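# Gently pull the bottom drawer fully open

## Task

Slide the cabinet's bottom drawer out to its fully open position, gently. Any of these ends the attempt at once: gripping or pushing the drawer hard, moving it too quickly, reaching either end of its travel faster than a crawl, shifting or tilting the cabinet beyond a small amount, touching the drawer with any arm part other than the fingers, or touching the cabinet with any part of the robot. The drawer must stay open by itself afterwards, not merely because the robot is holding it.

## Robot and tools

Robot: two Franka FR3 arms, left_arm and right_arm, each carrying a Robotiq 2F-140 gripper and a wrist camera. The names are labels only and do not mean left or right in any image. Bases in the scene frame: left_arm at (+0.029, +0.397, 0) m, quat_wxyz (+0.997, 0, 0, -0.083); right_arm at (+0.013, -0.341, 0) m, quat_wxyz (+1.000, 0, 0, -0.013).

Scene frame: origin on the table top midway between the arms, +z up, +x outward over the table, left_arm on the +y side. Reported hand positions are in metres in this frame and may be off, more so at long reach. end_effector_position is the point between the pads when closed; fingertips extend about 33 mm past it when closed and 9 mm when fully open. Fingers point along the gripper's +z and open along its y. Closing pushes the tips roughly 24 mm further from the arm, so keep that clearance from surfaces.

execute_actions takes "actions": a list holding one item or none, and optional "pictures" (true/false). An empty list only reports the current state. A wait item is {"steps": N}, N from 1 to 300 control steps (1/30 s each), counted from the previous result and including your reply time. A move item is {"rows": [...], "steps": N} with N at most 15 (default 15) and 1 to 15 rows; each row is used for one step and the final row repeats to fill the remaining steps. A refused call sends nothing.

Each row is one flat list of 20 numbers covering both arms, always all 20 even if one arm is idle: left_arm first (7 joint targets, then gripper position, force_limit, speed), then right_arm in the same 10-number layout. Joint numbers are absolute target angles in radians, same order and convention as the Joint positions line: waist -2.744..2.744, shoulder -1.784..1.784, upper arm roll -2.901..2.901, elbow -3.042..-0.152, forearm roll -2.807..2.807, wrist pitch 0.544..4.517, wrist roll -3.016..3.016. A target more than 0.018 rad beyond an end and further out than the last reported angle is refused; true ends may differ by up to 0.018 rad, and over-range targets are clipped to the real end, reported as "joint sent to its limit" (possibly about an earlier, still running motion). Missing that line does not prove there is room left.

Motion is rate limited: each step the command sent to a joint stays within a lead of its measured angle (0.248 rad for the first four joints, 0.677 forearm roll, 0.715 wrist pitch, 1.54 wrist roll), and whole-arm targets are scaled back if they would move the gripper more than 70 mm from where it is. Distant targets therefore take several calls. Arms keep heading for the last sent row while you think or wait, until motion nearly stops or a step is HELD.

Gripper numbers are scaled -1..1 and are absolute commands, not offsets. position: +1 fully open (140 mm gap), pads touch near -0.8, -1 closes until blocked. force_limit: about 14 N at -1, 60 N at 0, 107 N at +1. speed: gap change of about 30 mm/s at -1, 140 at 0, 250 at +1. To leave a gripper unchanged, resend its previous three numbers; a 0 is a real command. A grip is confirmed when object_status is 2. Status codes: 0 moving, 1 blocked while opening, 2 blocked while closing, 3 reached target or pads met. To squeeze harder while at status 2, raise force_limit and also change position slightly (e.g. -1 to -0.98). position_measured is in counts, 3 fully open to 230 pads touching, not linear. For this drawer, keep force_limit low and grip gently.

Result lines: the state line lists each arm's gripper pose (position, quat_wxyz). Joint positions and Joint velocities give one block per arm (rad, rad/s). Joint torques are total drive outputs, noisy and offset; External joint torques estimate outside load and include friction and held weight. HELD marks steps where part of your row was withheld; "joint command not followed" means the clearance check altered or blocked joint targets. MOTOR HOT warns of heating from sustained load; an OVER-TEMPERATURE FAULT brakes that arm until cool. A TORQUE FAULT (joint load limits: 35, 35, 32, 30, 12, 12, 12 N m) or FORCE FAULT (40 N outside force on the arm, tool or payload) stops the arm for 10 s and drops the rest of the call.

Cameras: cam_left_wrist and cam_right_wrist, both 896x504, returned in that order with results unless pictures is false. Calibration is given per camera (K, distortion, T_world_to_cam) and may be slightly off; pose updates appear when they change.

zoom_image: {"camera": name, "region": [x0, y0, x1, y1]} in pixels of that camera's latest image, origin top-left, at most 504x504; gives a sharper close-up.

show_instructions: no arguments; shows the reference images. read_manual: optional "section" (only "licences"); returns URDF licence text. finished_scene: {"scene": current scene number}; ends and grades the scene irreversibly, then begins the next one. Replying without any tool call ends everything.

Cautions: approach the handle with only the fingers, never let the arm links or gripper body touch the cabinet, pull slowly with small joint steps, and slow to a crawl near full extension. Let go before finishing so the drawer stays open on its own. Do not let the arms collide or press each other, and do not knock anything off the table; loose objects may occasionally be nudged by outside disturbances.

Each tool is called after "Request:" by a JSON object that holds its "fn" and its "kwargs".

Reference images:

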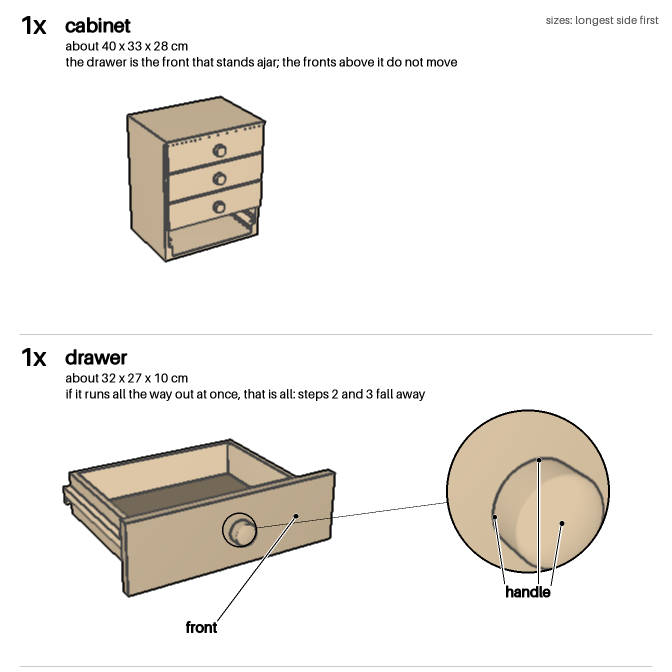

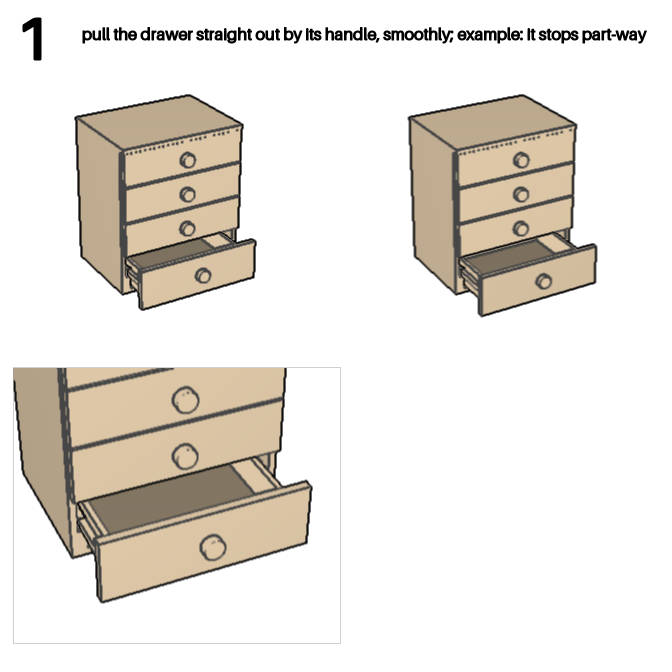

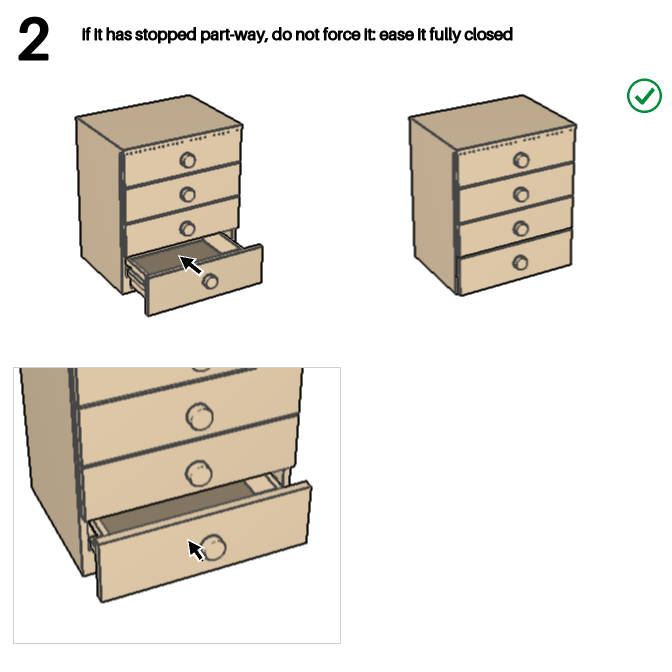

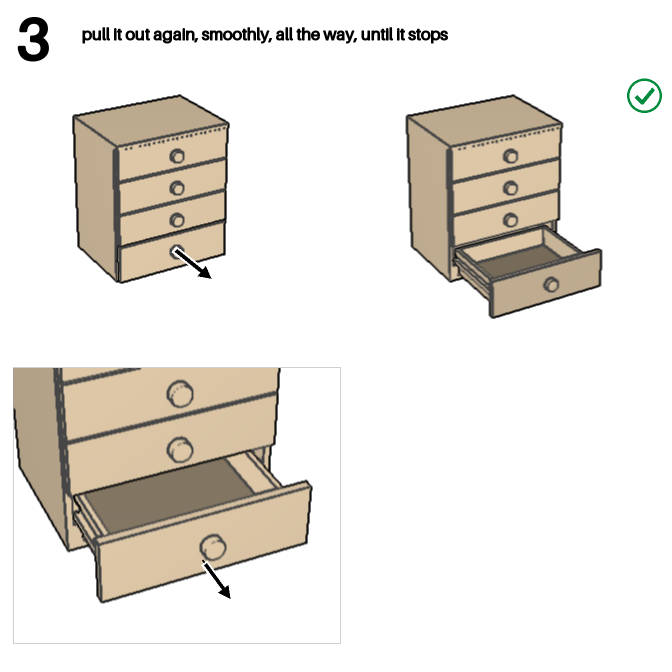

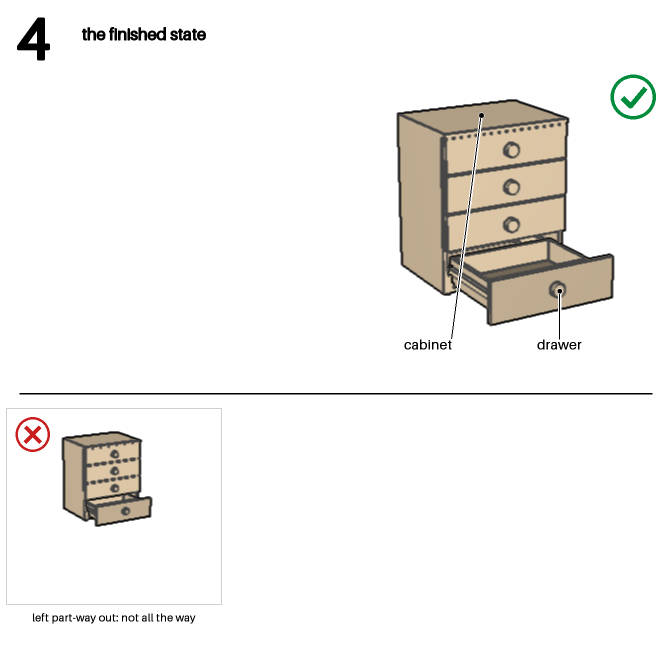

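## Session

Request:
{"fn": "execute_actions", "kwargs": {"actions": []}}

Scene clock: 0.00 s of 4700.00 s.
left_arm: end_effector_position=(+0.5815, +0.3100, +0.4136) position_measured=3 object_status=3 end_effector_quat_wxyz=(-0.010, +0.888, -0.460, +0.004) | right_arm: end_effector_position=(+0.3989, +0.1326, +0.1723) position_measured=3 object_status=3 end_effector_quat_wxyz=(+0.246, +0.371, +0.883, -0.151)
Joint positions: left_arm=[ 0.009  0.002 -0.009 -1.569  0.017  1.585 -0.781] | right_arm=[ 1.064  0.482  0.113 -1.576 -0.556  1.705 -2.594]
Joint velocities: left_arm=[-0.001 -0.002 -0.     0.    -0.001 -0.001  0.001] | right_arm=[-0.001  0.001  0.002  0.001  0.001  0.001  0.001]
Joint torques (N m, as the joint torque sensors report them, + toward a larger angle): no reading
External joint torques (N m, as the arm's controller estimates them; a push from outside toward a larger angle lowers the number): no reading

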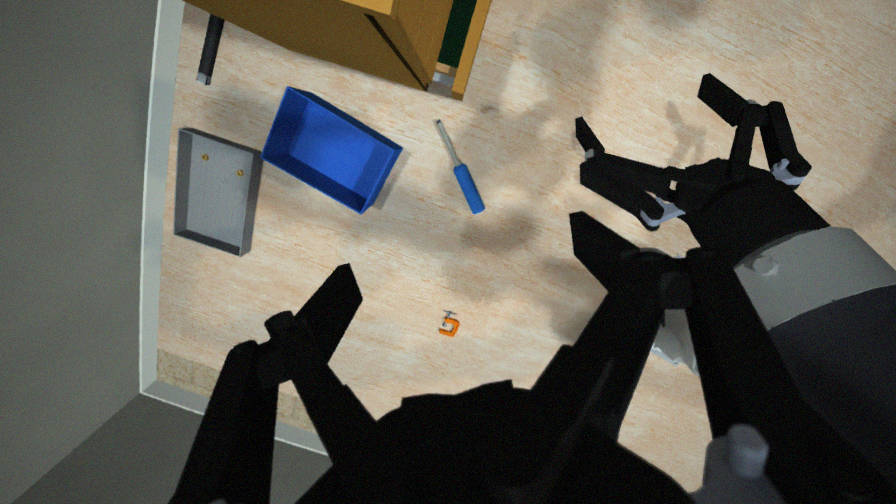

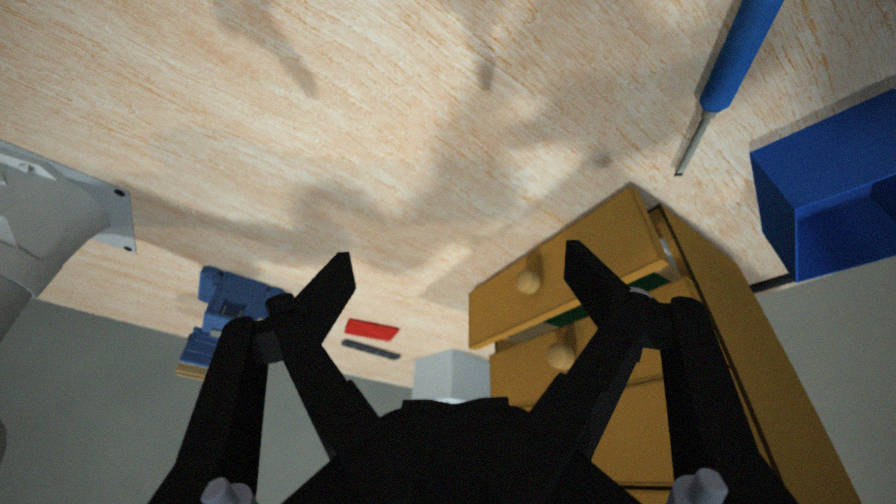

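Request:
{"fn": "zoom_image", "kwargs": {"camera": "cam_right_wrist", "region": [440, 160, 760, 400]}}

Request:
{"fn": "zoom_image", "kwargs": {"camera": "cam_left_wrist", "region": [340, 0, 540, 120]}}

Region (440, 160, 760, 400) of cam_right_wrist's 896x504 image, scaled by 1.575, with more detail than that image has; it fills the top 378 rows of this view, and the rest is white.

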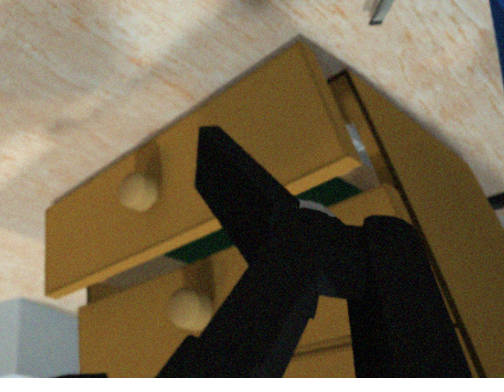

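Region (340, 0, 540, 120) of cam_left_wrist's 896x504 image, scaled by 2.520, with more detail than that image has; it fills the top 302 rows of this view, and the rest is white.

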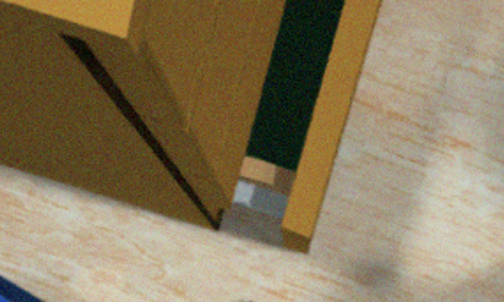

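Request:
{"fn": "execute_actions", "kwargs": {"actions": [{"rows":[[0.009,0.002,-0.009,-1.569,0.017,1.585,-0.781,1,-1,0,1.0,-0.1,0,-2.3,0,2.5,0,0.2,-1,0]],"steps":15}], "pictures": false}}

Request:
{"fn": "execute_actions", "kwargs": {"actions": [{"steps":30}], "pictures": false}}

Scene clock: 14.73 s of 4700.00 s.
left_arm: end_effector_position=(+0.5815, +0.3100, +0.4136) position_measured=3 object_status=3 end_effector_quat_wxyz=(-0.010, +0.888, -0.460, +0.004) | right_arm: end_effector_position=(+0.3404, +0.1337, +0.2178) position_measured=103 object_status=0 end_effector_quat_wxyz=(-0.083, +0.981, +0.152, +0.089)
Joint positions: left_arm=[ 0.009  0.002 -0.009 -1.569  0.017  1.585 -0.781] | right_arm=[ 0.999 -0.097  0.    -2.271 -0.027  2.417 -0.886]
Joint velocities: left_arm=[-0.001  0.001  0.     0.    -0.     0.     0.001] | right_arm=[ 0.    -0.013 -0.002 -0.379  0.198  0.469  2.917]
Joint torques (N m, as the joint torque sensors report them, + toward a larger angle): left_arm=[  0.16 -30.73  -0.47  24.06   0.87   2.63   0.05] | right_arm=[  1.2  -30.2    0.08  24.7    1.25   3.97   0.74]
External joint torques (N m, as the arm's controller estimates them; a push from outside toward a larger angle lowers the number): left_arm=[ 0.17  0.67 -0.46  0.45  0.    0.08  0.05] | right_arm=[ 1.35 -2.24  0.35 -1.26  0.57  0.64  0.79]
Steps of this call (steps 1 to 90: nothing new was sent; then 11.23 s passed at rest; steps 91 to 105: all 15 steps of this action). Readings (joint positions | what the end effector reports):
91: left_arm=[0.009 0.002 -0.009 -1.569 0.017 1.585 -0.781] | right_arm=[1.063 0.460 0.102 -1.614 -0.500 1.764 -2.521] | left_arm position_measured=3 object_status=3 | right_arm position_measured=3 object_status=0
92: left_arm=[0.009 0.002 -0.009 -1.569 0.017 1.585 -0.781] | right_arm=[1.056 0.426 0.089 -1.659 -0.438 1.828 -2.439] | left_arm position_measured=3 object_status=3 | right_arm position_measured=9 object_status=0
94: left_arm=[0.009 0.002 -0.009 -1.569 0.017 1.585 -0.781] | right_arm=[1.041 0.351 0.063 -1.746 -0.334 1.949 -2.269] | left_arm position_measured=3 object_status=3 | right_arm position_measured=24 object_status=0
98: left_arm=[0.009 0.002 -0.009 -1.569 0.017 1.585 -0.781] | right_arm=[1.012 0.147 0.021 -1.961 -0.163 2.175 -1.832] | left_arm position_measured=3 object_status=3 | right_arm position_measured=54 object_status=0
105: the state above

Scene clock: 15.73 s of 4700.00 s.
left_arm: end_effector_position=(+0.5815, +0.3100, +0.4136) position_measured=3 object_status=3 end_effector_quat_wxyz=(-0.010, +0.888, -0.460, +0.004) | right_arm: end_effector_position=(+0.3435, +0.1444, +0.2172) position_measured=104 object_status=3 end_effector_quat_wxyz=(-0.140, +0.951, -0.272, +0.047)
Joint positions: left_arm=[ 0.009  0.002 -0.009 -1.569  0.017  1.585 -0.781] | right_arm=[ 0.999 -0.098  0.    -2.298 -0.003  2.497 -0.038]
Joint velocities: left_arm=[ 0.001  0.002  0.001 -0.002 -0.    -0.     0.001] | right_arm=[-0.001 -0.     0.     0.    -0.001 -0.     0.112]
Joint torques (N m, as the joint torque sensors report them, + toward a larger angle): left_arm=[  0.22 -30.64  -0.6   24.23   0.88   2.62   0.04] | right_arm=[  0.96 -29.55   0.3   22.8    1.28   3.41   0.26]
External joint torques (N m, as the arm's controller estimates them; a push from outside toward a larger angle lowers the number): left_arm=[ 0.12  0.63 -0.7   0.71  0.01  0.08  0.04] | right_arm=[ 0.97 -1.56  0.4  -0.83  0.64  0.32  0.28]
Steps of this call (steps 1 to 30: the robot went on to your last target). Readings (joint positions | what the end effector reports):
1: left_arm=[0.009 0.002 -0.009 -1.569 0.017 1.585 -0.781] | right_arm=[0.999 -0.097 0.000 -2.281 -0.021 2.431 -0.795] | left_arm position_measured=3 object_status=3 | right_arm position_measured=104 object_status=0
2: left_arm=[0.009 0.002 -0.009 -1.569 0.017 1.585 -0.781] | right_arm=[0.999 -0.097 0.000 -2.288 -0.017 2.442 -0.713] | left_arm position_measured=3 object_status=3 | right_arm position_measured=104 object_status=0
4: left_arm=[0.009 0.002 -0.009 -1.569 0.017 1.585 -0.781] | right_arm=[0.999 -0.097 0.000 -2.295 -0.011 2.460 -0.574] | left_arm position_measured=3 object_status=3 | right_arm position_measured=104 object_status=0
8: left_arm=[0.009 0.002 -0.009 -1.569 0.017 1.585 -0.781] | right_arm=[0.999 -0.097 0.000 -2.298 -0.006 2.480 -0.372] | left_arm position_measured=3 object_status=3 | right_arm position_measured=104 object_status=3
30: the state above

Request:
{"fn": "execute_actions", "kwargs": {"actions": [{"rows":[[0.009,0.002,-0.009,-1.569,0.017,1.585,-0.781,1,-1,0,0.98,-0.1,0,-2.33,0,2.7,2.2,0.2,-1,0],[0.009,0.002,-0.009,-1.569,0.017,1.585,-0.781,1,-1,0,0.96,-0.09,0,-2.36,0,2.8,2.2,0.2,-1,0],[0.009,0.002,-0.009,-1.569,0.017,1.585,-0.781,1,-1,0,0.94,-0.08,0,-2.39,0,2.9,2.2,0.2,-1,0],[0.009,0.002,-0.009,-1.569,0.017,1.585,-0.781,1,-1,0,0.92,-0.07,0,-2.42,0,3.0,2.2,0.2,-1,0],[0.009,0.002,-0.009,-1.569,0.017,1.585,-0.781,1,-1,0,0.90,-0.06,0,-2.45,0,3.1,2.2,0.2,-1,0],[0.009,0.002,-0.009,-1.569,0.017,1.585,-0.781,1,-1,0,0.88,-0.05,0,-2.48,0,3.17,2.2,0.2,-1,0],[0.009,0.002,-0.009,-1.569,0.017,1.585,-0.781,1,-1,0,0.86,-0.04,0,-2.51,0,3.24,2.2,0.2,-1,0],[0.009,0.002,-0.009,-1.569,0.017,1.585,-0.781,1,-1,0,0.84,-0.03,0,-2.54,0,3.3,2.2,0.2,-1,0],[0.009,0.002,-0.009,-1.569,0.017,1.585,-0.781,1,-1,0,0.82,-0.02,0,-2.57,0,3.36,2.2,0.2,-1,0],[0.009,0.002,-0.009,-1.569,0.017,1.585,-0.781,1,-1,0,0.80,-0.01,0,-2.6,0,3.42,2.2,0.2,-1,0],[0.009,0.002,-0.009,-1.569,0.017,1.585,-0.781,1,-1,0,0.78,0.0,0,-2.63,0,3.47,2.2,0.2,-1,0],[0.009,0.002,-0.009,-1.569,0.017,1.585,-0.781,1,-1,0,0.76,0.02,0,-2.66,0,3.502,2.2,0.2,-1,0],[0.009,0.002,-0.009,-1.569,0.017,1.585,-0.781,1,-1,0,0.74,0.04,0,-2.69,0,3.502,2.2,0.2,-1,0],[0.009,0.002,-0.009,-1.569,0.017,1.585,-0.781,1,-1,0,0.73,0.055,0,-2.715,0,3.502,2.2,0.2,-1,0],[0.009,0.002,-0.009,-1.569,0.017,1.585,-0.781,1,-1,0,0.719,0.069,0,-2.735,0,3.502,2.2,0.2,-1,0]],"steps":15}], "pictures": false}}

Request:
{"fn": "execute_actions", "kwargs": {"actions": [{"steps":40}]}}

Scene clock: 18.93 s of 4700.00 s.
left_arm: end_effector_position=(+0.5815, +0.3100, +0.4136) position_measured=3 object_status=3 end_effector_quat_wxyz=(-0.010, +0.888, -0.460, +0.004) | right_arm: end_effector_position=(+0.4555, +0.0496, +0.1303) position_measured=104 object_status=3 end_effector_quat_wxyz=(+0.287, -0.272, +0.909, +0.133)
Joint positions: left_arm=[ 0.009  0.002 -0.009 -1.569  0.017  1.585 -0.781] | right_arm=[ 0.75   0.033 -0.001 -2.676 -0.002  3.352  1.714]
Joint velocities: left_arm=[-0.001  0.001  0.    -0.    -0.     0.001 -0.001] | right_arm=[-0.432  0.489 -0.03  -0.779  0.009  0.867  1.592]
Joint torques (N m, as the joint torque sensors report them, + toward a larger angle): left_arm=[  0.35 -30.68  -0.39  24.23   0.82   2.59   0.07] | right_arm=[  2.68 -29.46   2.3   20.79   0.41   4.17   0.62]
External joint torques (N m, as the arm's controller estimates them; a push from outside toward a larger angle lowers the number): left_arm=[ 0.39  0.72 -0.35  0.62 -0.05  0.04  0.07] | right_arm=[-0.99  0.67 -1.23 -0.69  0.58  0.39  0.65]
Steps of this call (steps 1 to 30: the robot went on to your last target; steps 31 to 81: nothing new was sent; steps 82 to 96: all 15 steps of this action). Readings (joint positions | what the end effector reports):
82: left_arm=[0.009 0.002 -0.009 -1.569 0.017 1.585 -0.781] | right_arm=[0.996 -0.098 0.002 -2.305 -0.003 2.526 0.130] | left_arm position_measured=3 object_status=3 | right_arm position_measured=104 object_status=3
83: left_arm=[0.009 0.002 -0.009 -1.569 0.017 1.585 -0.781] | right_arm=[0.988 -0.099 0.004 -2.319 -0.003 2.573 0.287] | left_arm position_measured=3 object_status=3 | right_arm position_measured=104 object_status=3
85: left_arm=[0.009 0.002 -0.009 -1.569 0.017 1.585 -0.781] | right_arm=[0.961 -0.093 0.005 -2.360 -0.003 2.694 0.601] | left_arm position_measured=3 object_status=3 | right_arm position_measured=104 object_status=3
89: left_arm=[0.009 0.002 -0.009 -1.569 0.017 1.585 -0.781] | right_arm=[0.885 -0.057 0.003 -2.471 -0.003 2.976 1.160] | left_arm position_measured=3 object_status=3 | right_arm position_measured=104 object_status=3
96: the state above

Scene clock: 20.27 s of 4700.00 s.
left_arm: end_effector_position=(+0.5815, +0.3100, +0.4136) position_measured=3 object_status=3 end_effector_quat_wxyz=(-0.010, +0.888, -0.460, +0.004) | right_arm: end_effector_position=(+0.4597, +0.0301, +0.1187) position_measured=104 object_status=3 end_effector_quat_wxyz=(+0.270, -0.036, +0.940, +0.207)
Joint positions: left_arm=[ 0.009  0.002 -0.009 -1.569  0.017  1.585 -0.781] | right_arm=[ 0.72   0.071 -0.002 -2.734 -0.001  3.499  2.189]
Joint velocities: left_arm=[-0.     0.001 -0.    -0.    -0.    -0.001 -0.002] | right_arm=[-0.001 -0.     0.     0.002  0.001  0.     0.02 ]
Joint torques (N m, as the joint torque sensors report them, + toward a larger angle): left_arm=[  0.54 -30.86  -0.46  24.36   0.88   2.63   0.07] | right_arm=[ -0.5  -27.65   1.51  15.4    0.48   3.74   0.14]
External joint torques (N m, as the arm's controller estimates them; a push from outside toward a larger angle lowers the number): left_arm=[ 0.53  0.61 -0.48  0.71  0.01  0.08  0.07] | right_arm=[-0.57 -1.5   1.37 -0.56  0.2   0.33  0.13]
Steps of this call (steps 1 to 40: the robot went on to your last target). Readings (joint positions | what the end effector reports):
1: left_arm=[0.009 0.002 -0.009 -1.569 0.017 1.585 -0.781] | right_arm=[0.738 0.048 -0.003 -2.698 -0.002 3.377 1.764] | left_arm position_measured=3 object_status=3 | right_arm position_measured=104 object_status=3
2: left_arm=[0.009 0.002 -0.009 -1.569 0.017 1.585 -0.781] | right_arm=[0.730 0.060 -0.003 -2.714 -0.001 3.397 1.809] | left_arm position_measured=3 object_status=3 | right_arm position_measured=104 object_status=3
4: left_arm=[0.009 0.002 -0.009 -1.569 0.017 1.585 -0.781] | right_arm=[0.723 0.070 -0.003 -2.730 -0.001 3.428 1.885] | left_arm position_measured=3 object_status=3 | right_arm position_measured=104 object_status=3
8: left_arm=[0.009 0.002 -0.009 -1.569 0.017 1.585 -0.781] | right_arm=[0.721 0.071 -0.003 -2.734 -0.001 3.467 1.995] | left_arm position_measured=3 object_status=3 | right_arm position_measured=104 object_status=3
40: the state above
camera_calibration (this result's frames):
cam_left_wrist: T_world_to_cam=[[-0.933957, -0.355344, -0.0381485, 0.67403], [-0.344527, 0.86683, 0.360425, -0.207478], [-0.0950068, 0.349765, -0.932008, 0.527342], [0, 0, 0, 1]] pos_world=[0.608135, 0.234915, 0.59198]
cam_right_wrist: T_world_to_cam=[[-0.0900417, 0.91732, 0.387836, -0.024214], [0.637797, -0.245979, 0.72987, -0.353212], [0.764923, 0.313079, -0.562915, -0.0991359], [0, 0, 0, 1]] pos_world=[0.298928, -0.0336332, 0.211384]

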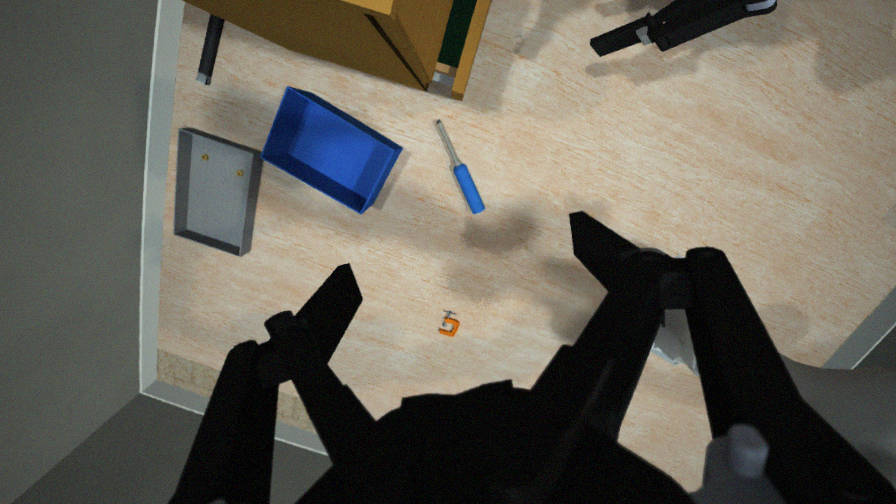

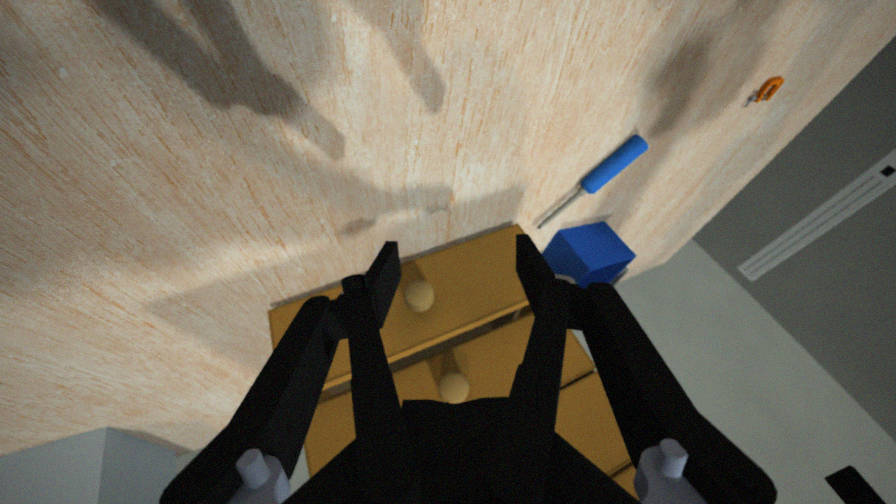

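Request:
{"fn": "zoom_image", "kwargs": {"camera": "cam_right_wrist", "region": [250, 200, 620, 420]}}

Region (250, 200, 620, 420) of cam_right_wrist's 896x504 image, scaled by 1.362, with more detail than that image has; it fills the top 300 rows of this view, and the rest is white.

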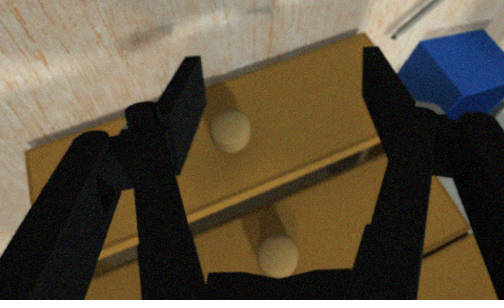

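Request:
{"fn": "execute_actions", "kwargs": {"actions": [{"rows":[[0.009,0.002,-0.009,-1.569,0.017,1.585,-0.781,1,-1,0,0.713,0.09,0,-2.72,0,3.51,2.193,0,-1,0],[0.009,0.002,-0.009,-1.569,0.017,1.585,-0.781,1,-1,0,0.706,0.11,0,-2.704,0,3.52,2.193,0,-1,0],[0.009,0.002,-0.009,-1.569,0.017,1.585,-0.781,1,-1,0,0.699,0.135,0,-2.686,0,3.53,2.193,0,-1,0],[0.009,0.002,-0.009,-1.569,0.017,1.585,-0.781,1,-1,0,0.691,0.16,0,-2.668,0,3.54,2.193,0,-1,0],[0.009,0.002,-0.009,-1.569,0.017,1.585,-0.781,1,-1,0,0.683,0.185,0,-2.65,0,3.555,2.193,0,-1,0],[0.009,0.002,-0.009,-1.569,0.017,1.585,-0.781,1,-1,0,0.675,0.21,0,-2.63,0,3.555,2.193,0,-1,0],[0.009,0.002,-0.009,-1.569,0.017,1.585,-0.781,1,-1,0,0.667,0.235,0,-2.612,0,3.555,2.193,0,-1,0],[0.009,0.002,-0.009,-1.569,0.017,1.585,-0.781,1,-1,0,0.659,0.26,0,-2.594,0,3.555,2.193,0,-1,0],[0.009,0.002,-0.009,-1.569,0.017,1.585,-0.781,1,-1,0,0.652,0.283,0,-2.577,0,3.555,2.193,0,-1,0],[0.009,0.002,-0.009,-1.569,0.017,1.585,-0.781,1,-1,0,0.646,0.303,0,-2.562,0,3.555,2.193,0,-1,0],[0.009,0.002,-0.009,-1.569,0.017,1.585,-0.781,1,-1,0,0.641,0.319,0,-2.55,0,3.555,2.193,0,-1,0],[0.009,0.002,-0.009,-1.569,0.017,1.585,-0.781,1,-1,0,0.638,0.331,0,-2.541,0,3.555,2.193,0,-1,0],[0.009,0.002,-0.009,-1.569,0.017,1.585,-0.781,1,-1,0,0.635,0.339,0,-2.536,0,3.555,2.193,0,-1,0]],"steps":15}], "pictures": false}}

Request:
{"fn": "execute_actions", "kwargs": {"actions": [{"steps":12}]}}

Scene clock: 27.73 s of 4700.00 s.
left_arm: end_effector_position=(+0.5815, +0.3100, +0.4136) position_measured=3 object_status=3 end_effector_quat_wxyz=(-0.010, +0.888, -0.460, +0.004) | right_arm: end_effector_position=(+0.5256, +0.0200, +0.0620) position_measured=129 object_status=3 end_effector_quat_wxyz=(+0.268, +0.005, +0.944, +0.191)
Joint positions: left_arm=[ 0.009  0.002 -0.009 -1.569  0.017  1.585 -0.781] | right_arm=[ 0.639  0.328 -0.    -2.548 -0.001  3.547  2.195]
Joint velocities: left_arm=[ 0.    -0.001 -0.     0.    -0.    -0.    -0.003] | right_arm=[-0.06   0.187 -0.002  0.108 -0.001  0.018 -0.002]
Joint torques (N m, as the joint torque sensors report them, + toward a larger angle): left_arm=[  0.44 -30.65  -0.32  24.3    0.84   2.61   0.05] | right_arm=[  0.99 -35.86   1.35  17.1    0.44   4.21  -0.09]
External joint torques (N m, as the arm's controller estimates them; a push from outside toward a larger angle lowers the number): left_arm=[ 0.45  1.12 -0.31  0.47 -0.04  0.04  0.05] | right_arm=[-0.48  0.85 -0.33  1.8   0.48  0.47 -0.1 ]
Steps of this call (steps 1 to 30: the robot went on to your last target; steps 31 to 90: nothing new was sent; then 3.97 s passed at rest; steps 91 to 105: all 15 steps of this action). Readings (joint positions | what the end effector reports):
91: left_arm=[0.009 0.002 -0.009 -1.569 0.017 1.585 -0.781] | right_arm=[0.719 0.074 -0.001 -2.731 -0.001 3.500 2.195] | left_arm position_measured=3 object_status=3 | right_arm position_measured=104 object_status=0
92: left_arm=[0.009 0.002 -0.009 -1.569 0.017 1.585 -0.781] | right_arm=[0.716 0.082 -0.001 -2.724 -0.001 3.503 2.195] | left_arm position_measured=3 object_status=3 | right_arm position_measured=110 object_status=0
94: left_arm=[0.009 0.002 -0.009 -1.569 0.017 1.585 -0.781] | right_arm=[0.707 0.112 0.000 -2.699 -0.001 3.513 2.195] | left_arm position_measured=3 object_status=3 | right_arm position_measured=125 object_status=0
98: left_arm=[0.009 0.002 -0.009 -1.569 0.017 1.585 -0.781] | right_arm=[0.678 0.203 0.000 -2.633 -0.001 3.535 2.195] | left_arm position_measured=3 object_status=3 | right_arm position_measured=129 object_status=0
105: the state above

Scene clock: 28.13 s of 4700.00 s.
left_arm: end_effector_position=(+0.5815, +0.3100, +0.4136) position_measured=3 object_status=3 end_effector_quat_wxyz=(-0.010, +0.888, -0.460, +0.004) | right_arm: end_effector_position=(+0.5298, +0.0209, +0.0621) position_measured=129 object_status=3 end_effector_quat_wxyz=(+0.271, +0.006, +0.943, +0.192)
Joint positions: left_arm=[ 0.009  0.002 -0.009 -1.569  0.017  1.585 -0.781] | right_arm=[ 0.636  0.337 -0.    -2.538 -0.001  3.551  2.195]
Joint velocities: left_arm=[-0.002  0.001 -0.     0.     0.     0.     0.001] | right_arm=[-0.    -0.     0.002  0.001 -0.002  0.003 -0.   ]
Joint torques (N m, as the joint torque sensors report them, + toward a larger angle): left_arm=[  0.3  -30.69  -0.39  24.03   0.85   2.61   0.05] | right_arm=[ -0.65 -32.26   1.04  16.73   0.39   3.77  -0.03]
External joint torques (N m, as the arm's controller estimates them; a push from outside toward a larger angle lowers the number): left_arm=[ 0.43  0.85 -0.26  0.33 -0.01  0.05  0.05] | right_arm=[-0.76  1.15  0.62  2.04  0.18  0.36 -0.04]
Steps of this call (steps 1 to 12: the robot went on to your last target). Readings (joint positions | what the end effector reports):
1: left_arm=[0.009 0.002 -0.009 -1.569 0.017 1.585 -0.781] | right_arm=[0.637 0.332 -0.000 -2.545 -0.001 3.547 2.195] | left_arm position_measured=3 object_status=3 | right_arm position_measured=129 object_status=3
2: left_arm=[0.009 0.002 -0.009 -1.569 0.017 1.585 -0.781] | right_arm=[0.637 0.335 -0.000 -2.543 -0.001 3.548 2.195] | left_arm position_measured=3 object_status=3 | right_arm position_measured=129 object_status=3
4: left_arm=[0.009 0.002 -0.009 -1.569 0.017 1.585 -0.781] | right_arm=[0.636 0.337 -0.000 -2.540 -0.001 3.549 2.195] | left_arm position_measured=3 object_status=3 | right_arm position_measured=129 object_status=3
8: left_arm=[0.009 0.002 -0.009 -1.569 0.017 1.585 -0.781] | right_arm=[0.636 0.337 -0.000 -2.538 -0.001 3.551 2.195] | left_arm position_measured=3 object_status=3 | right_arm position_measured=129 object_status=3
12: the state above
camera_calibration (this result's frames):
cam_left_wrist: T_world_to_cam=[[-0.933957, -0.355344, -0.0381483, 0.67403], [-0.344527, 0.86683, 0.360425, -0.207478], [-0.0950071, 0.349765, -0.932008, 0.527342], [0, 0, 0, 1]] pos_world=[0.608135, 0.234915, 0.59198]
cam_right_wrist: T_world_to_cam=[[-0.00358382, 0.9243, 0.38165, -0.0330556], [0.626205, -0.295483, 0.721496, -0.351134], [0.77965, 0.241577, -0.577742, -0.187155], [0, 0, 0, 1]] pos_world=[0.365679, -0.0279884, 0.15783]

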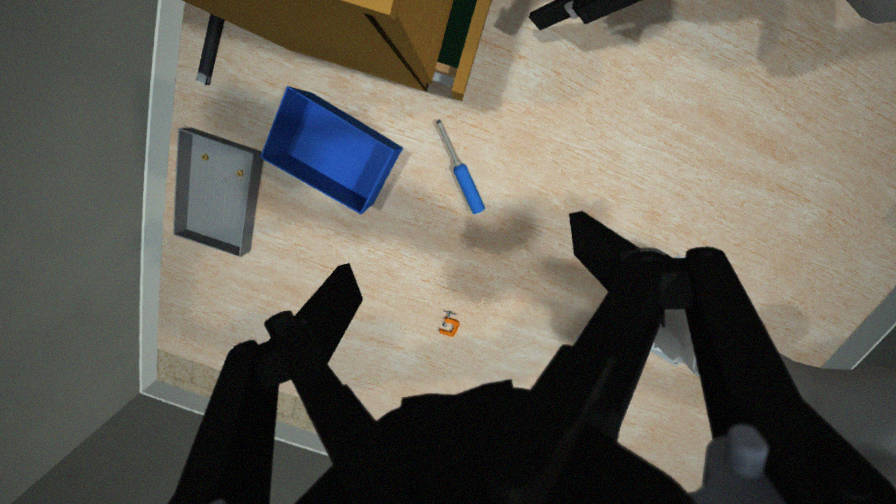

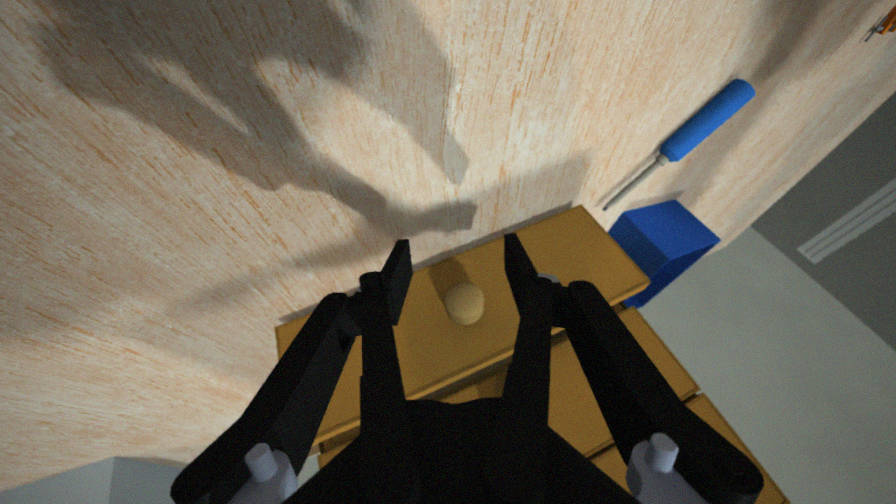

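Request:
{"fn": "execute_actions", "kwargs": {"actions": [{"rows":[[0.009,0.002,-0.009,-1.569,0.017,1.585,-0.781,1,-1,0,0.633,0.343,0,-2.527,0,3.54,2.155,0,-1,0],[0.009,0.002,-0.009,-1.569,0.017,1.585,-0.781,1,-1,0,0.63,0.349,0,-2.516,0,3.53,2.155,0,-1,0],[0.009,0.002,-0.009,-1.569,0.017,1.585,-0.781,1,-1,0,0.627,0.355,0,-2.504,0,3.522,2.155,0,-1,0],[0.009,0.002,-0.009,-1.569,0.017,1.585,-0.781,1,-1,0,0.624,0.361,0,-2.492,0,3.515,2.155,0,-1,0],[0.009,0.002,-0.009,-1.569,0.017,1.585,-0.781,1,-1,0,0.621,0.367,0,-2.48,0,3.508,2.155,0,-1,0],[0.009,0.002,-0.009,-1.569,0.017,1.585,-0.781,1,-1,0,0.618,0.373,0,-2.468,0,3.502,2.155,0,-1,0],[0.009,0.002,-0.009,-1.569,0.017,1.585,-0.781,1,-1,0,0.615,0.379,0,-2.456,0,3.496,2.155,0,-1,0],[0.009,0.002,-0.009,-1.569,0.017,1.585,-0.781,1,-1,0,0.613,0.385,0,-2.444,0,3.49,2.155,0,-1,0],[0.009,0.002,-0.009,-1.569,0.017,1.585,-0.781,1,-1,0,0.61,0.39,0,-2.433,0,3.485,2.155,0,-1,0],[0.009,0.002,-0.009,-1.569,0.017,1.585,-0.781,1,-1,0,0.608,0.395,0,-2.423,0,3.485,2.155,0,-1,0],[0.009,0.002,-0.009,-1.569,0.017,1.585,-0.781,1,-1,0,0.606,0.399,0,-2.415,0,3.485,2.155,0,-1,0],[0.009,0.002,-0.009,-1.569,0.017,1.585,-0.781,1,-1,0,0.604,0.403,0,-2.408,0,3.485,2.155,0,-1,0],[0.009,0.002,-0.009,-1.569,0.017,1.585,-0.781,1,-1,0,0.603,0.406,0,-2.402,0,3.485,2.155,0,-1,0],[0.009,0.002,-0.009,-1.569,0.017,1.585,-0.781,1,-1,0,0.602,0.408,0,-2.398,0,3.485,2.155,0,-1,0],[0.009,0.002,-0.009,-1.569,0.017,1.585,-0.781,1,-1,0,0.601,0.4095,0,-2.395,0,3.485,2.155,0,-1,0]],"steps":15}], "pictures": false}}

Request:
{"fn": "execute_actions", "kwargs": {"actions": [{"steps":12}]}}

Scene clock: 32.03 s of 4700.00 s.
left_arm: end_effector_position=(+0.5815, +0.3100, +0.4136) position_measured=3 object_status=3 end_effector_quat_wxyz=(-0.010, +0.888, -0.460, +0.004) | right_arm: end_effector_position=(+0.5756, +0.0272, +0.0650) position_measured=129 object_status=3 end_effector_quat_wxyz=(+0.280, +0.007, +0.942, +0.187)
Joint positions: left_arm=[ 0.009  0.002 -0.009 -1.569  0.017  1.585 -0.781] | right_arm=[ 0.605  0.401 -0.    -2.408 -0.001  3.496  2.167]
Joint velocities: left_arm=[ 0.001 -0.     0.001  0.001 -0.001  0.     0.   ] | right_arm=[-0.039  0.077  0.     0.154 -0.    -0.045 -0.023]
Joint torques (N m, as the joint torque sensors report them, + toward a larger angle): left_arm=[  0.32 -30.64  -0.55  24.33   0.86   2.6    0.05] | right_arm=[ -0.03 -35.56   0.92  16.44   0.51   2.78  -0.2 ]
External joint torques (N m, as the arm's controller estimates them; a push from outside toward a larger angle lowers the number): left_arm=[ 0.27  0.86 -0.6   0.65 -0.01  0.04  0.06] | right_arm=[-0.49  1.19  0.23  1.48  0.28 -0.59 -0.21]
Steps of this call (steps 1 to 30: the robot went on to your last target; steps 31 to 90: nothing new was sent; then 0.40 s passed at rest; steps 91 to 105: all 15 steps of this action). Readings (joint positions | what the end effector reports):
91: left_arm=[0.009 0.002 -0.009 -1.569 0.017 1.585 -0.781] | right_arm=[0.636 0.338 -0.000 -2.536 -0.001 3.551 2.192] | left_arm position_measured=3 object_status=3 | right_arm position_measured=129 object_status=3
92: left_arm=[0.009 0.002 -0.009 -1.569 0.017 1.585 -0.781] | right_arm=[0.635 0.340 -0.000 -2.531 -0.001 3.548 2.189] | left_arm position_measured=3 object_status=3 | right_arm position_measured=129 object_status=3
94: left_arm=[0.009 0.002 -0.009 -1.569 0.017 1.585 -0.781] | right_arm=[0.631 0.348 -0.000 -2.515 -0.001 3.539 2.183] | left_arm position_measured=3 object_status=3 | right_arm position_measured=129 object_status=3
98: left_arm=[0.009 0.002 -0.009 -1.569 0.017 1.585 -0.781] | right_arm=[0.620 0.370 -0.000 -2.471 -0.001 3.519 2.175] | left_arm position_measured=3 object_status=3 | right_arm position_measured=129 object_status=3
105: the state above

Scene clock: 32.43 s of 4700.00 s.
left_arm: end_effector_position=(+0.5815, +0.3100, +0.4136) position_measured=3 object_status=3 end_effector_quat_wxyz=(-0.010, +0.888, -0.460, +0.004) | right_arm: end_effector_position=(+0.5789, +0.0273, +0.0644) position_measured=129 object_status=3 end_effector_quat_wxyz=(+0.280, +0.006, +0.942, +0.185)
Joint positions: left_arm=[ 0.009  0.002 -0.009 -1.569  0.017  1.585 -0.781] | right_arm=[ 0.602  0.407 -0.    -2.397 -0.001  3.489  2.162]
Joint velocities: left_arm=[ 0.     0.     0.001  0.     0.    -0.001  0.001] | right_arm=[ 0.     0.002  0.     0.001 -0.    -0.006 -0.007]
Joint torques (N m, as the joint torque sensors report them, + toward a larger angle): left_arm=[  0.55 -30.7   -0.37  24.4    0.84   2.62   0.06] | right_arm=[ -0.64 -36.12   1.05  17.6    0.49   2.8   -0.32]
External joint torques (N m, as the arm's controller estimates them; a push from outside toward a larger angle lowers the number): left_arm=[ 0.44  0.71 -0.47  0.76 -0.04  0.07  0.06] | right_arm=[-0.69  0.53  0.62  1.7   0.21 -0.6  -0.33]
Steps of this call (steps 1 to 12: the robot went on to your last target). Readings (joint positions | what the end effector reports):
1: left_arm=[0.009 0.002 -0.009 -1.569 0.017 1.585 -0.781] | right_arm=[0.604 0.403 -0.000 -2.404 -0.001 3.494 2.166] | left_arm position_measured=3 object_status=3 | right_arm position_measured=129 object_status=3
2: left_arm=[0.009 0.002 -0.009 -1.569 0.017 1.585 -0.781] | right_arm=[0.603 0.405 -0.000 -2.401 -0.001 3.493 2.165] | left_arm position_measured=3 object_status=3 | right_arm position_measured=129 object_status=3
4: left_arm=[0.009 0.002 -0.009 -1.569 0.017 1.585 -0.781] | right_arm=[0.602 0.406 -0.000 -2.399 -0.001 3.492 2.164] | left_arm position_measured=3 object_status=3 | right_arm position_measured=129 object_status=3
8: left_arm=[0.009 0.002 -0.009 -1.569 0.017 1.585 -0.781] | right_arm=[0.602 0.407 -0.000 -2.397 -0.001 3.490 2.163] | left_arm position_measured=3 object_status=3 | right_arm position_measured=129 object_status=3
12: the state above
camera_calibration (this result's frames):
cam_left_wrist: T_world_to_cam=[[-0.933957, -0.355344, -0.0381485, 0.67403], [-0.344527, 0.86683, 0.360425, -0.207478], [-0.0950068, 0.349765, -0.932008, 0.527342], [0, 0, 0, 1]] pos_world=[0.608134, 0.234915, 0.59198]
cam_right_wrist: T_world_to_cam=[[-0.00332293, 0.929249, 0.36944, -0.0391554], [0.610385, -0.290751, 0.736814, -0.373643], [0.792098, 0.227949, -0.566233, -0.233234], [0, 0, 0, 1]] pos_world=[0.41268, -0.0190867, 0.157706]

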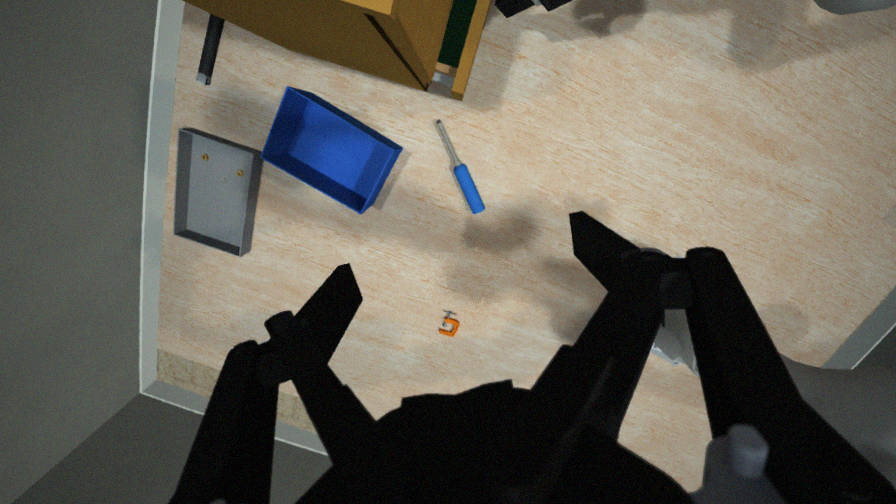

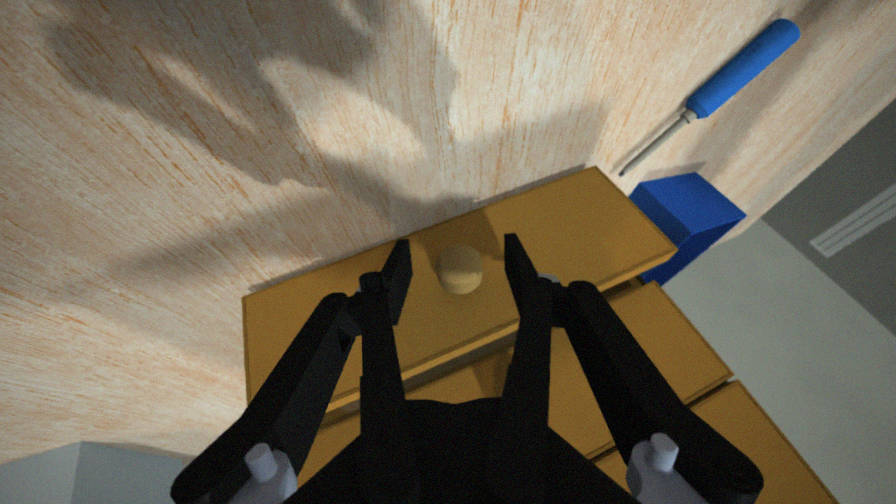

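Request:
{"fn": "zoom_image", "kwargs": {"camera": "cam_right_wrist", "region": [380, 210, 540, 330]}}

Request:
{"fn": "zoom_image", "kwargs": {"camera": "cam_left_wrist", "region": [430, 0, 590, 60]}}

Region (380, 210, 540, 330) of cam_right_wrist's 896x504 image, scaled by 3.150, with more detail than that image has; it fills the top 378 rows of this view, and the rest is white.

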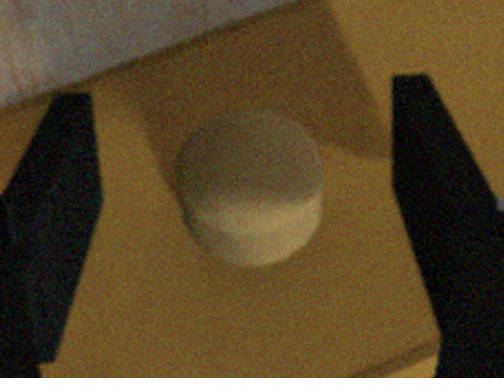

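Region (430, 0, 590, 60) of cam_left_wrist's 896x504 image, scaled by 3.150, with more detail than that image has; it fills the top 189 rows of this view, and the rest is white.

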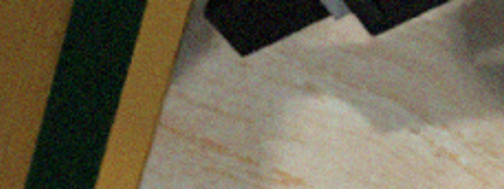

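Request:
{"fn": "execute_actions", "kwargs": {"actions": [{"rows":[[0.009,0.002,-0.009,-1.569,0.017,1.585,-0.781,1,-1,0,0.600,0.412,0,-2.39,0,3.48,2.153,-0.2,-1,-1],[0.009,0.002,-0.009,-1.569,0.017,1.585,-0.781,1,-1,0,0.600,0.412,0,-2.39,0,3.478,2.153,-0.2,-1,-1],[0.009,0.002,-0.009,-1.569,0.017,1.585,-0.781,1,-1,0,0.599,0.4145,0,-2.385,0,3.477,2.153,-0.2,-1,-1],[0.009,0.002,-0.009,-1.569,0.017,1.585,-0.781,1,-1,0,0.599,0.4145,0,-2.385,0,3.477,2.153,-0.2,-1,-1],[0.009,0.002,-0.009,-1.569,0.017,1.585,-0.781,1,-1,0,0.5975,0.417,0,-2.3805,0,3.477,2.153,-0.2,-1,-1]],"steps":15}], "pictures": false}}

Request:
{"fn": "execute_actions", "kwargs": {"actions": [{"steps":8}]}}

Request:
{"fn": "zoom_image", "kwargs": {"camera": "cam_right_wrist", "region": [380, 210, 540, 330]}}

Request:
{"fn": "zoom_image", "kwargs": {"camera": "cam_left_wrist", "region": [430, 0, 590, 60]}}

Scene clock: 35.93 s of 4700.00 s.
left_arm: end_effector_position=(+0.5815, +0.3100, +0.4136) position_measured=3 object_status=3 end_effector_quat_wxyz=(-0.010, +0.888, -0.460, +0.004) | right_arm: end_effector_position=(+0.5836, +0.0275, +0.0640) position_measured=151 object_status=0 end_effector_quat_wxyz=(+0.280, +0.006, +0.942, +0.184)
Joint positions: left_arm=[ 0.009  0.002 -0.009 -1.569  0.017  1.585 -0.781] | right_arm=[ 0.599  0.415 -0.    -2.383 -0.001  3.481  2.158]
Joint velocities: left_arm=[-0.001  0.    -0.001  0.    -0.    -0.001 -0.001] | right_arm=[-0.     0.001  0.002  0.001  0.001 -0.005 -0.001]
Joint torques (N m, as the joint torque sensors report them, + toward a larger angle): left_arm=[  0.35 -30.86  -0.59  24.4    0.83   2.59   0.04] | right_arm=[ -0.77 -36.47   0.82  17.53   0.47   2.86  -0.19]
External joint torques (N m, as the arm's controller estimates them; a push from outside toward a larger angle lowers the number): left_arm=[ 0.46  0.64 -0.48  0.73 -0.03  0.04  0.04] | right_arm=[-0.85  0.57  0.36  1.49  0.19 -0.54 -0.19]
Steps of this call (steps 1 to 30: the robot went on to your last target; steps 31 to 90: nothing new was sent; steps 91 to 105: all 15 steps of this action). Readings (joint positions | what the end effector reports):
91: left_arm=[0.009 0.002 -0.009 -1.569 0.017 1.585 -0.781] | right_arm=[0.602 0.408 -0.000 -2.396 -0.001 3.487 2.160] | left_arm position_measured=3 object_status=3 | right_arm position_measured=129 object_status=0
92: left_arm=[0.009 0.002 -0.009 -1.569 0.017 1.585 -0.781] | right_arm=[0.602 0.408 -0.000 -2.394 -0.001 3.486 2.159] | left_arm position_measured=3 object_status=3 | right_arm position_measured=130 object_status=0
94: left_arm=[0.009 0.002 -0.009 -1.569 0.017 1.585 -0.781] | right_arm=[0.601 0.410 -0.000 -2.391 -0.001 3.484 2.159] | left_arm position_measured=3 object_status=3 | right_arm position_measured=133 object_status=0
98: left_arm=[0.009 0.002 -0.009 -1.569 0.017 1.585 -0.781] | right_arm=[0.599 0.414 -0.000 -2.384 -0.001 3.482 2.159] | left_arm position_measured=3 object_status=3 | right_arm position_measured=139 object_status=0
105: the state above

Scene clock: 36.20 s of 4700.00 s.
left_arm: end_effector_position=(+0.5815, +0.3100, +0.4136) position_measured=3 object_status=3 end_effector_quat_wxyz=(-0.010, +0.888, -0.460, +0.004) | right_arm: end_effector_position=(+0.5836, +0.0275, +0.0639) position_measured=154 object_status=3 end_effector_quat_wxyz=(+0.280, +0.006, +0.942, +0.184)
Joint positions: left_arm=[ 0.009  0.002 -0.009 -1.569  0.017  1.585 -0.781] | right_arm=[ 0.599  0.415 -0.    -2.382 -0.001  3.48   2.158]
Joint velocities: left_arm=[0.    0.001 0.    0.001 0.002 0.    0.002] | right_arm=[ 0.001 -0.001 -0.001  0.001  0.002 -0.    -0.001]
Joint torques (N m, as the joint torque sensors report them, + toward a larger angle): left_arm=[  0.36 -30.92  -0.45  24.38   0.81   2.61   0.07] | right_arm=[ -0.69 -36.4    0.7   17.55   0.51   2.82  -0.2 ]
External joint torques (N m, as the arm's controller estimates them; a push from outside toward a larger angle lowers the number): left_arm=[ 0.4   0.54 -0.42  0.75 -0.05  0.07  0.07] | right_arm=[-0.78  0.72  0.23  1.44  0.23 -0.6  -0.2 ]
Steps of this call (steps 1 to 8: the robot went on to your last target). Readings (joint positions | what the end effector reports):
1: left_arm=[0.009 0.002 -0.009 -1.569 0.017 1.585 -0.781] | right_arm=[0.599 0.415 -0.000 -2.383 -0.001 3.480 2.158] | left_arm position_measured=3 object_status=3 | right_arm position_measured=152 object_status=0
2: left_arm=[0.009 0.002 -0.009 -1.569 0.017 1.585 -0.781] | right_arm=[0.599 0.415 -0.000 -2.383 -0.001 3.480 2.158] | left_arm position_measured=3 object_status=3 | right_arm position_measured=154 object_status=0
4: left_arm=[0.009 0.002 -0.009 -1.569 0.017 1.585 -0.781] | right_arm=[0.599 0.415 -0.000 -2.383 -0.001 3.480 2.158] | left_arm position_measured=3 object_status=3 | right_arm position_measured=154 object_status=0
8: the state above
camera_calibration (this result's frames):
cam_left_wrist: T_world_to_cam=[[-0.933957, -0.355345, -0.0381486, 0.67403], [-0.344527, 0.86683, 0.360425, -0.207478], [-0.0950069, 0.349765, -0.932008, 0.527342], [0, 0, 0, 1]] pos_world=[0.608135, 0.234915, 0.59198]
cam_right_wrist: T_world_to_cam=[[-0.00274806, 0.930293, 0.366807, -0.039332], [0.61023, -0.289034, 0.737617, -0.376072], [0.79222, 0.225864, -0.566898, -0.237198], [0, 0, 0, 1]] pos_world=[0.417295, -0.0185329, 0.157357]

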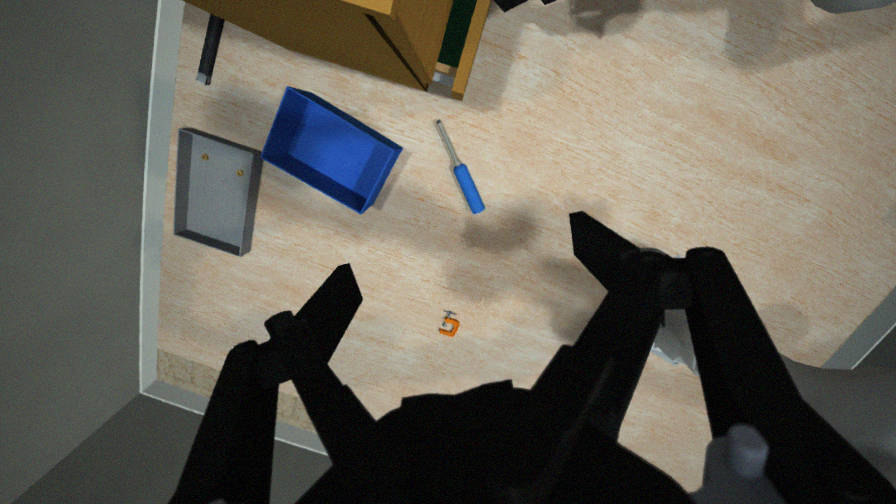

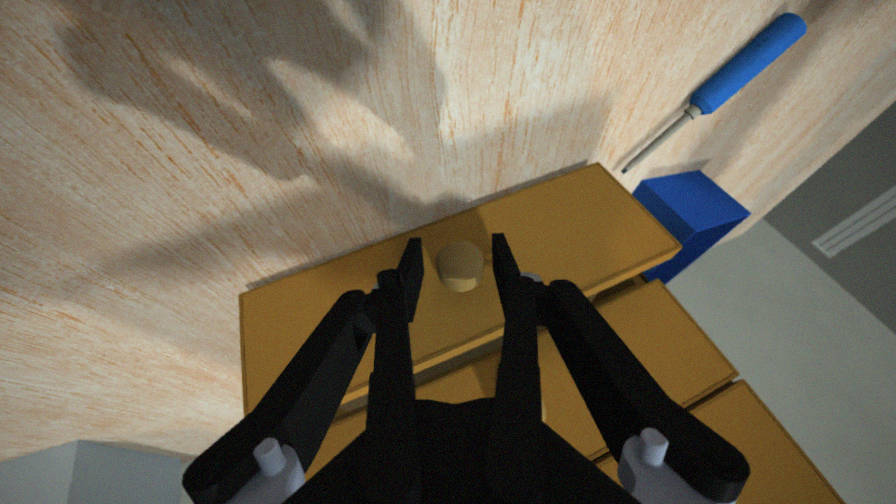

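Region (380, 210, 540, 330) of cam_right_wrist's 896x504 image, scaled by 3.150, with more detail than that image has; it fills the top 378 rows of this view, and the rest is white.

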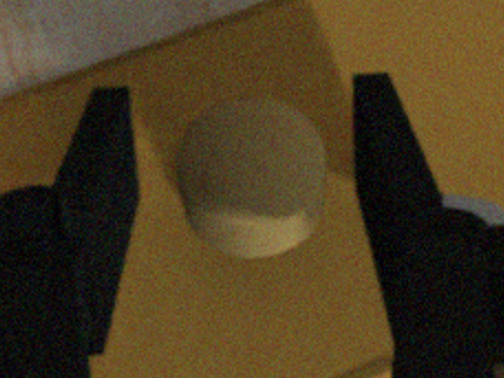

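Region (430, 0, 590, 60) of cam_left_wrist's 896x504 image, scaled by 3.150, with more detail than that image has; it fills the top 189 rows of this view, and the rest is white.

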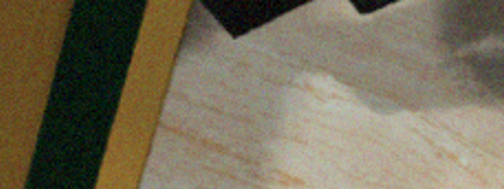

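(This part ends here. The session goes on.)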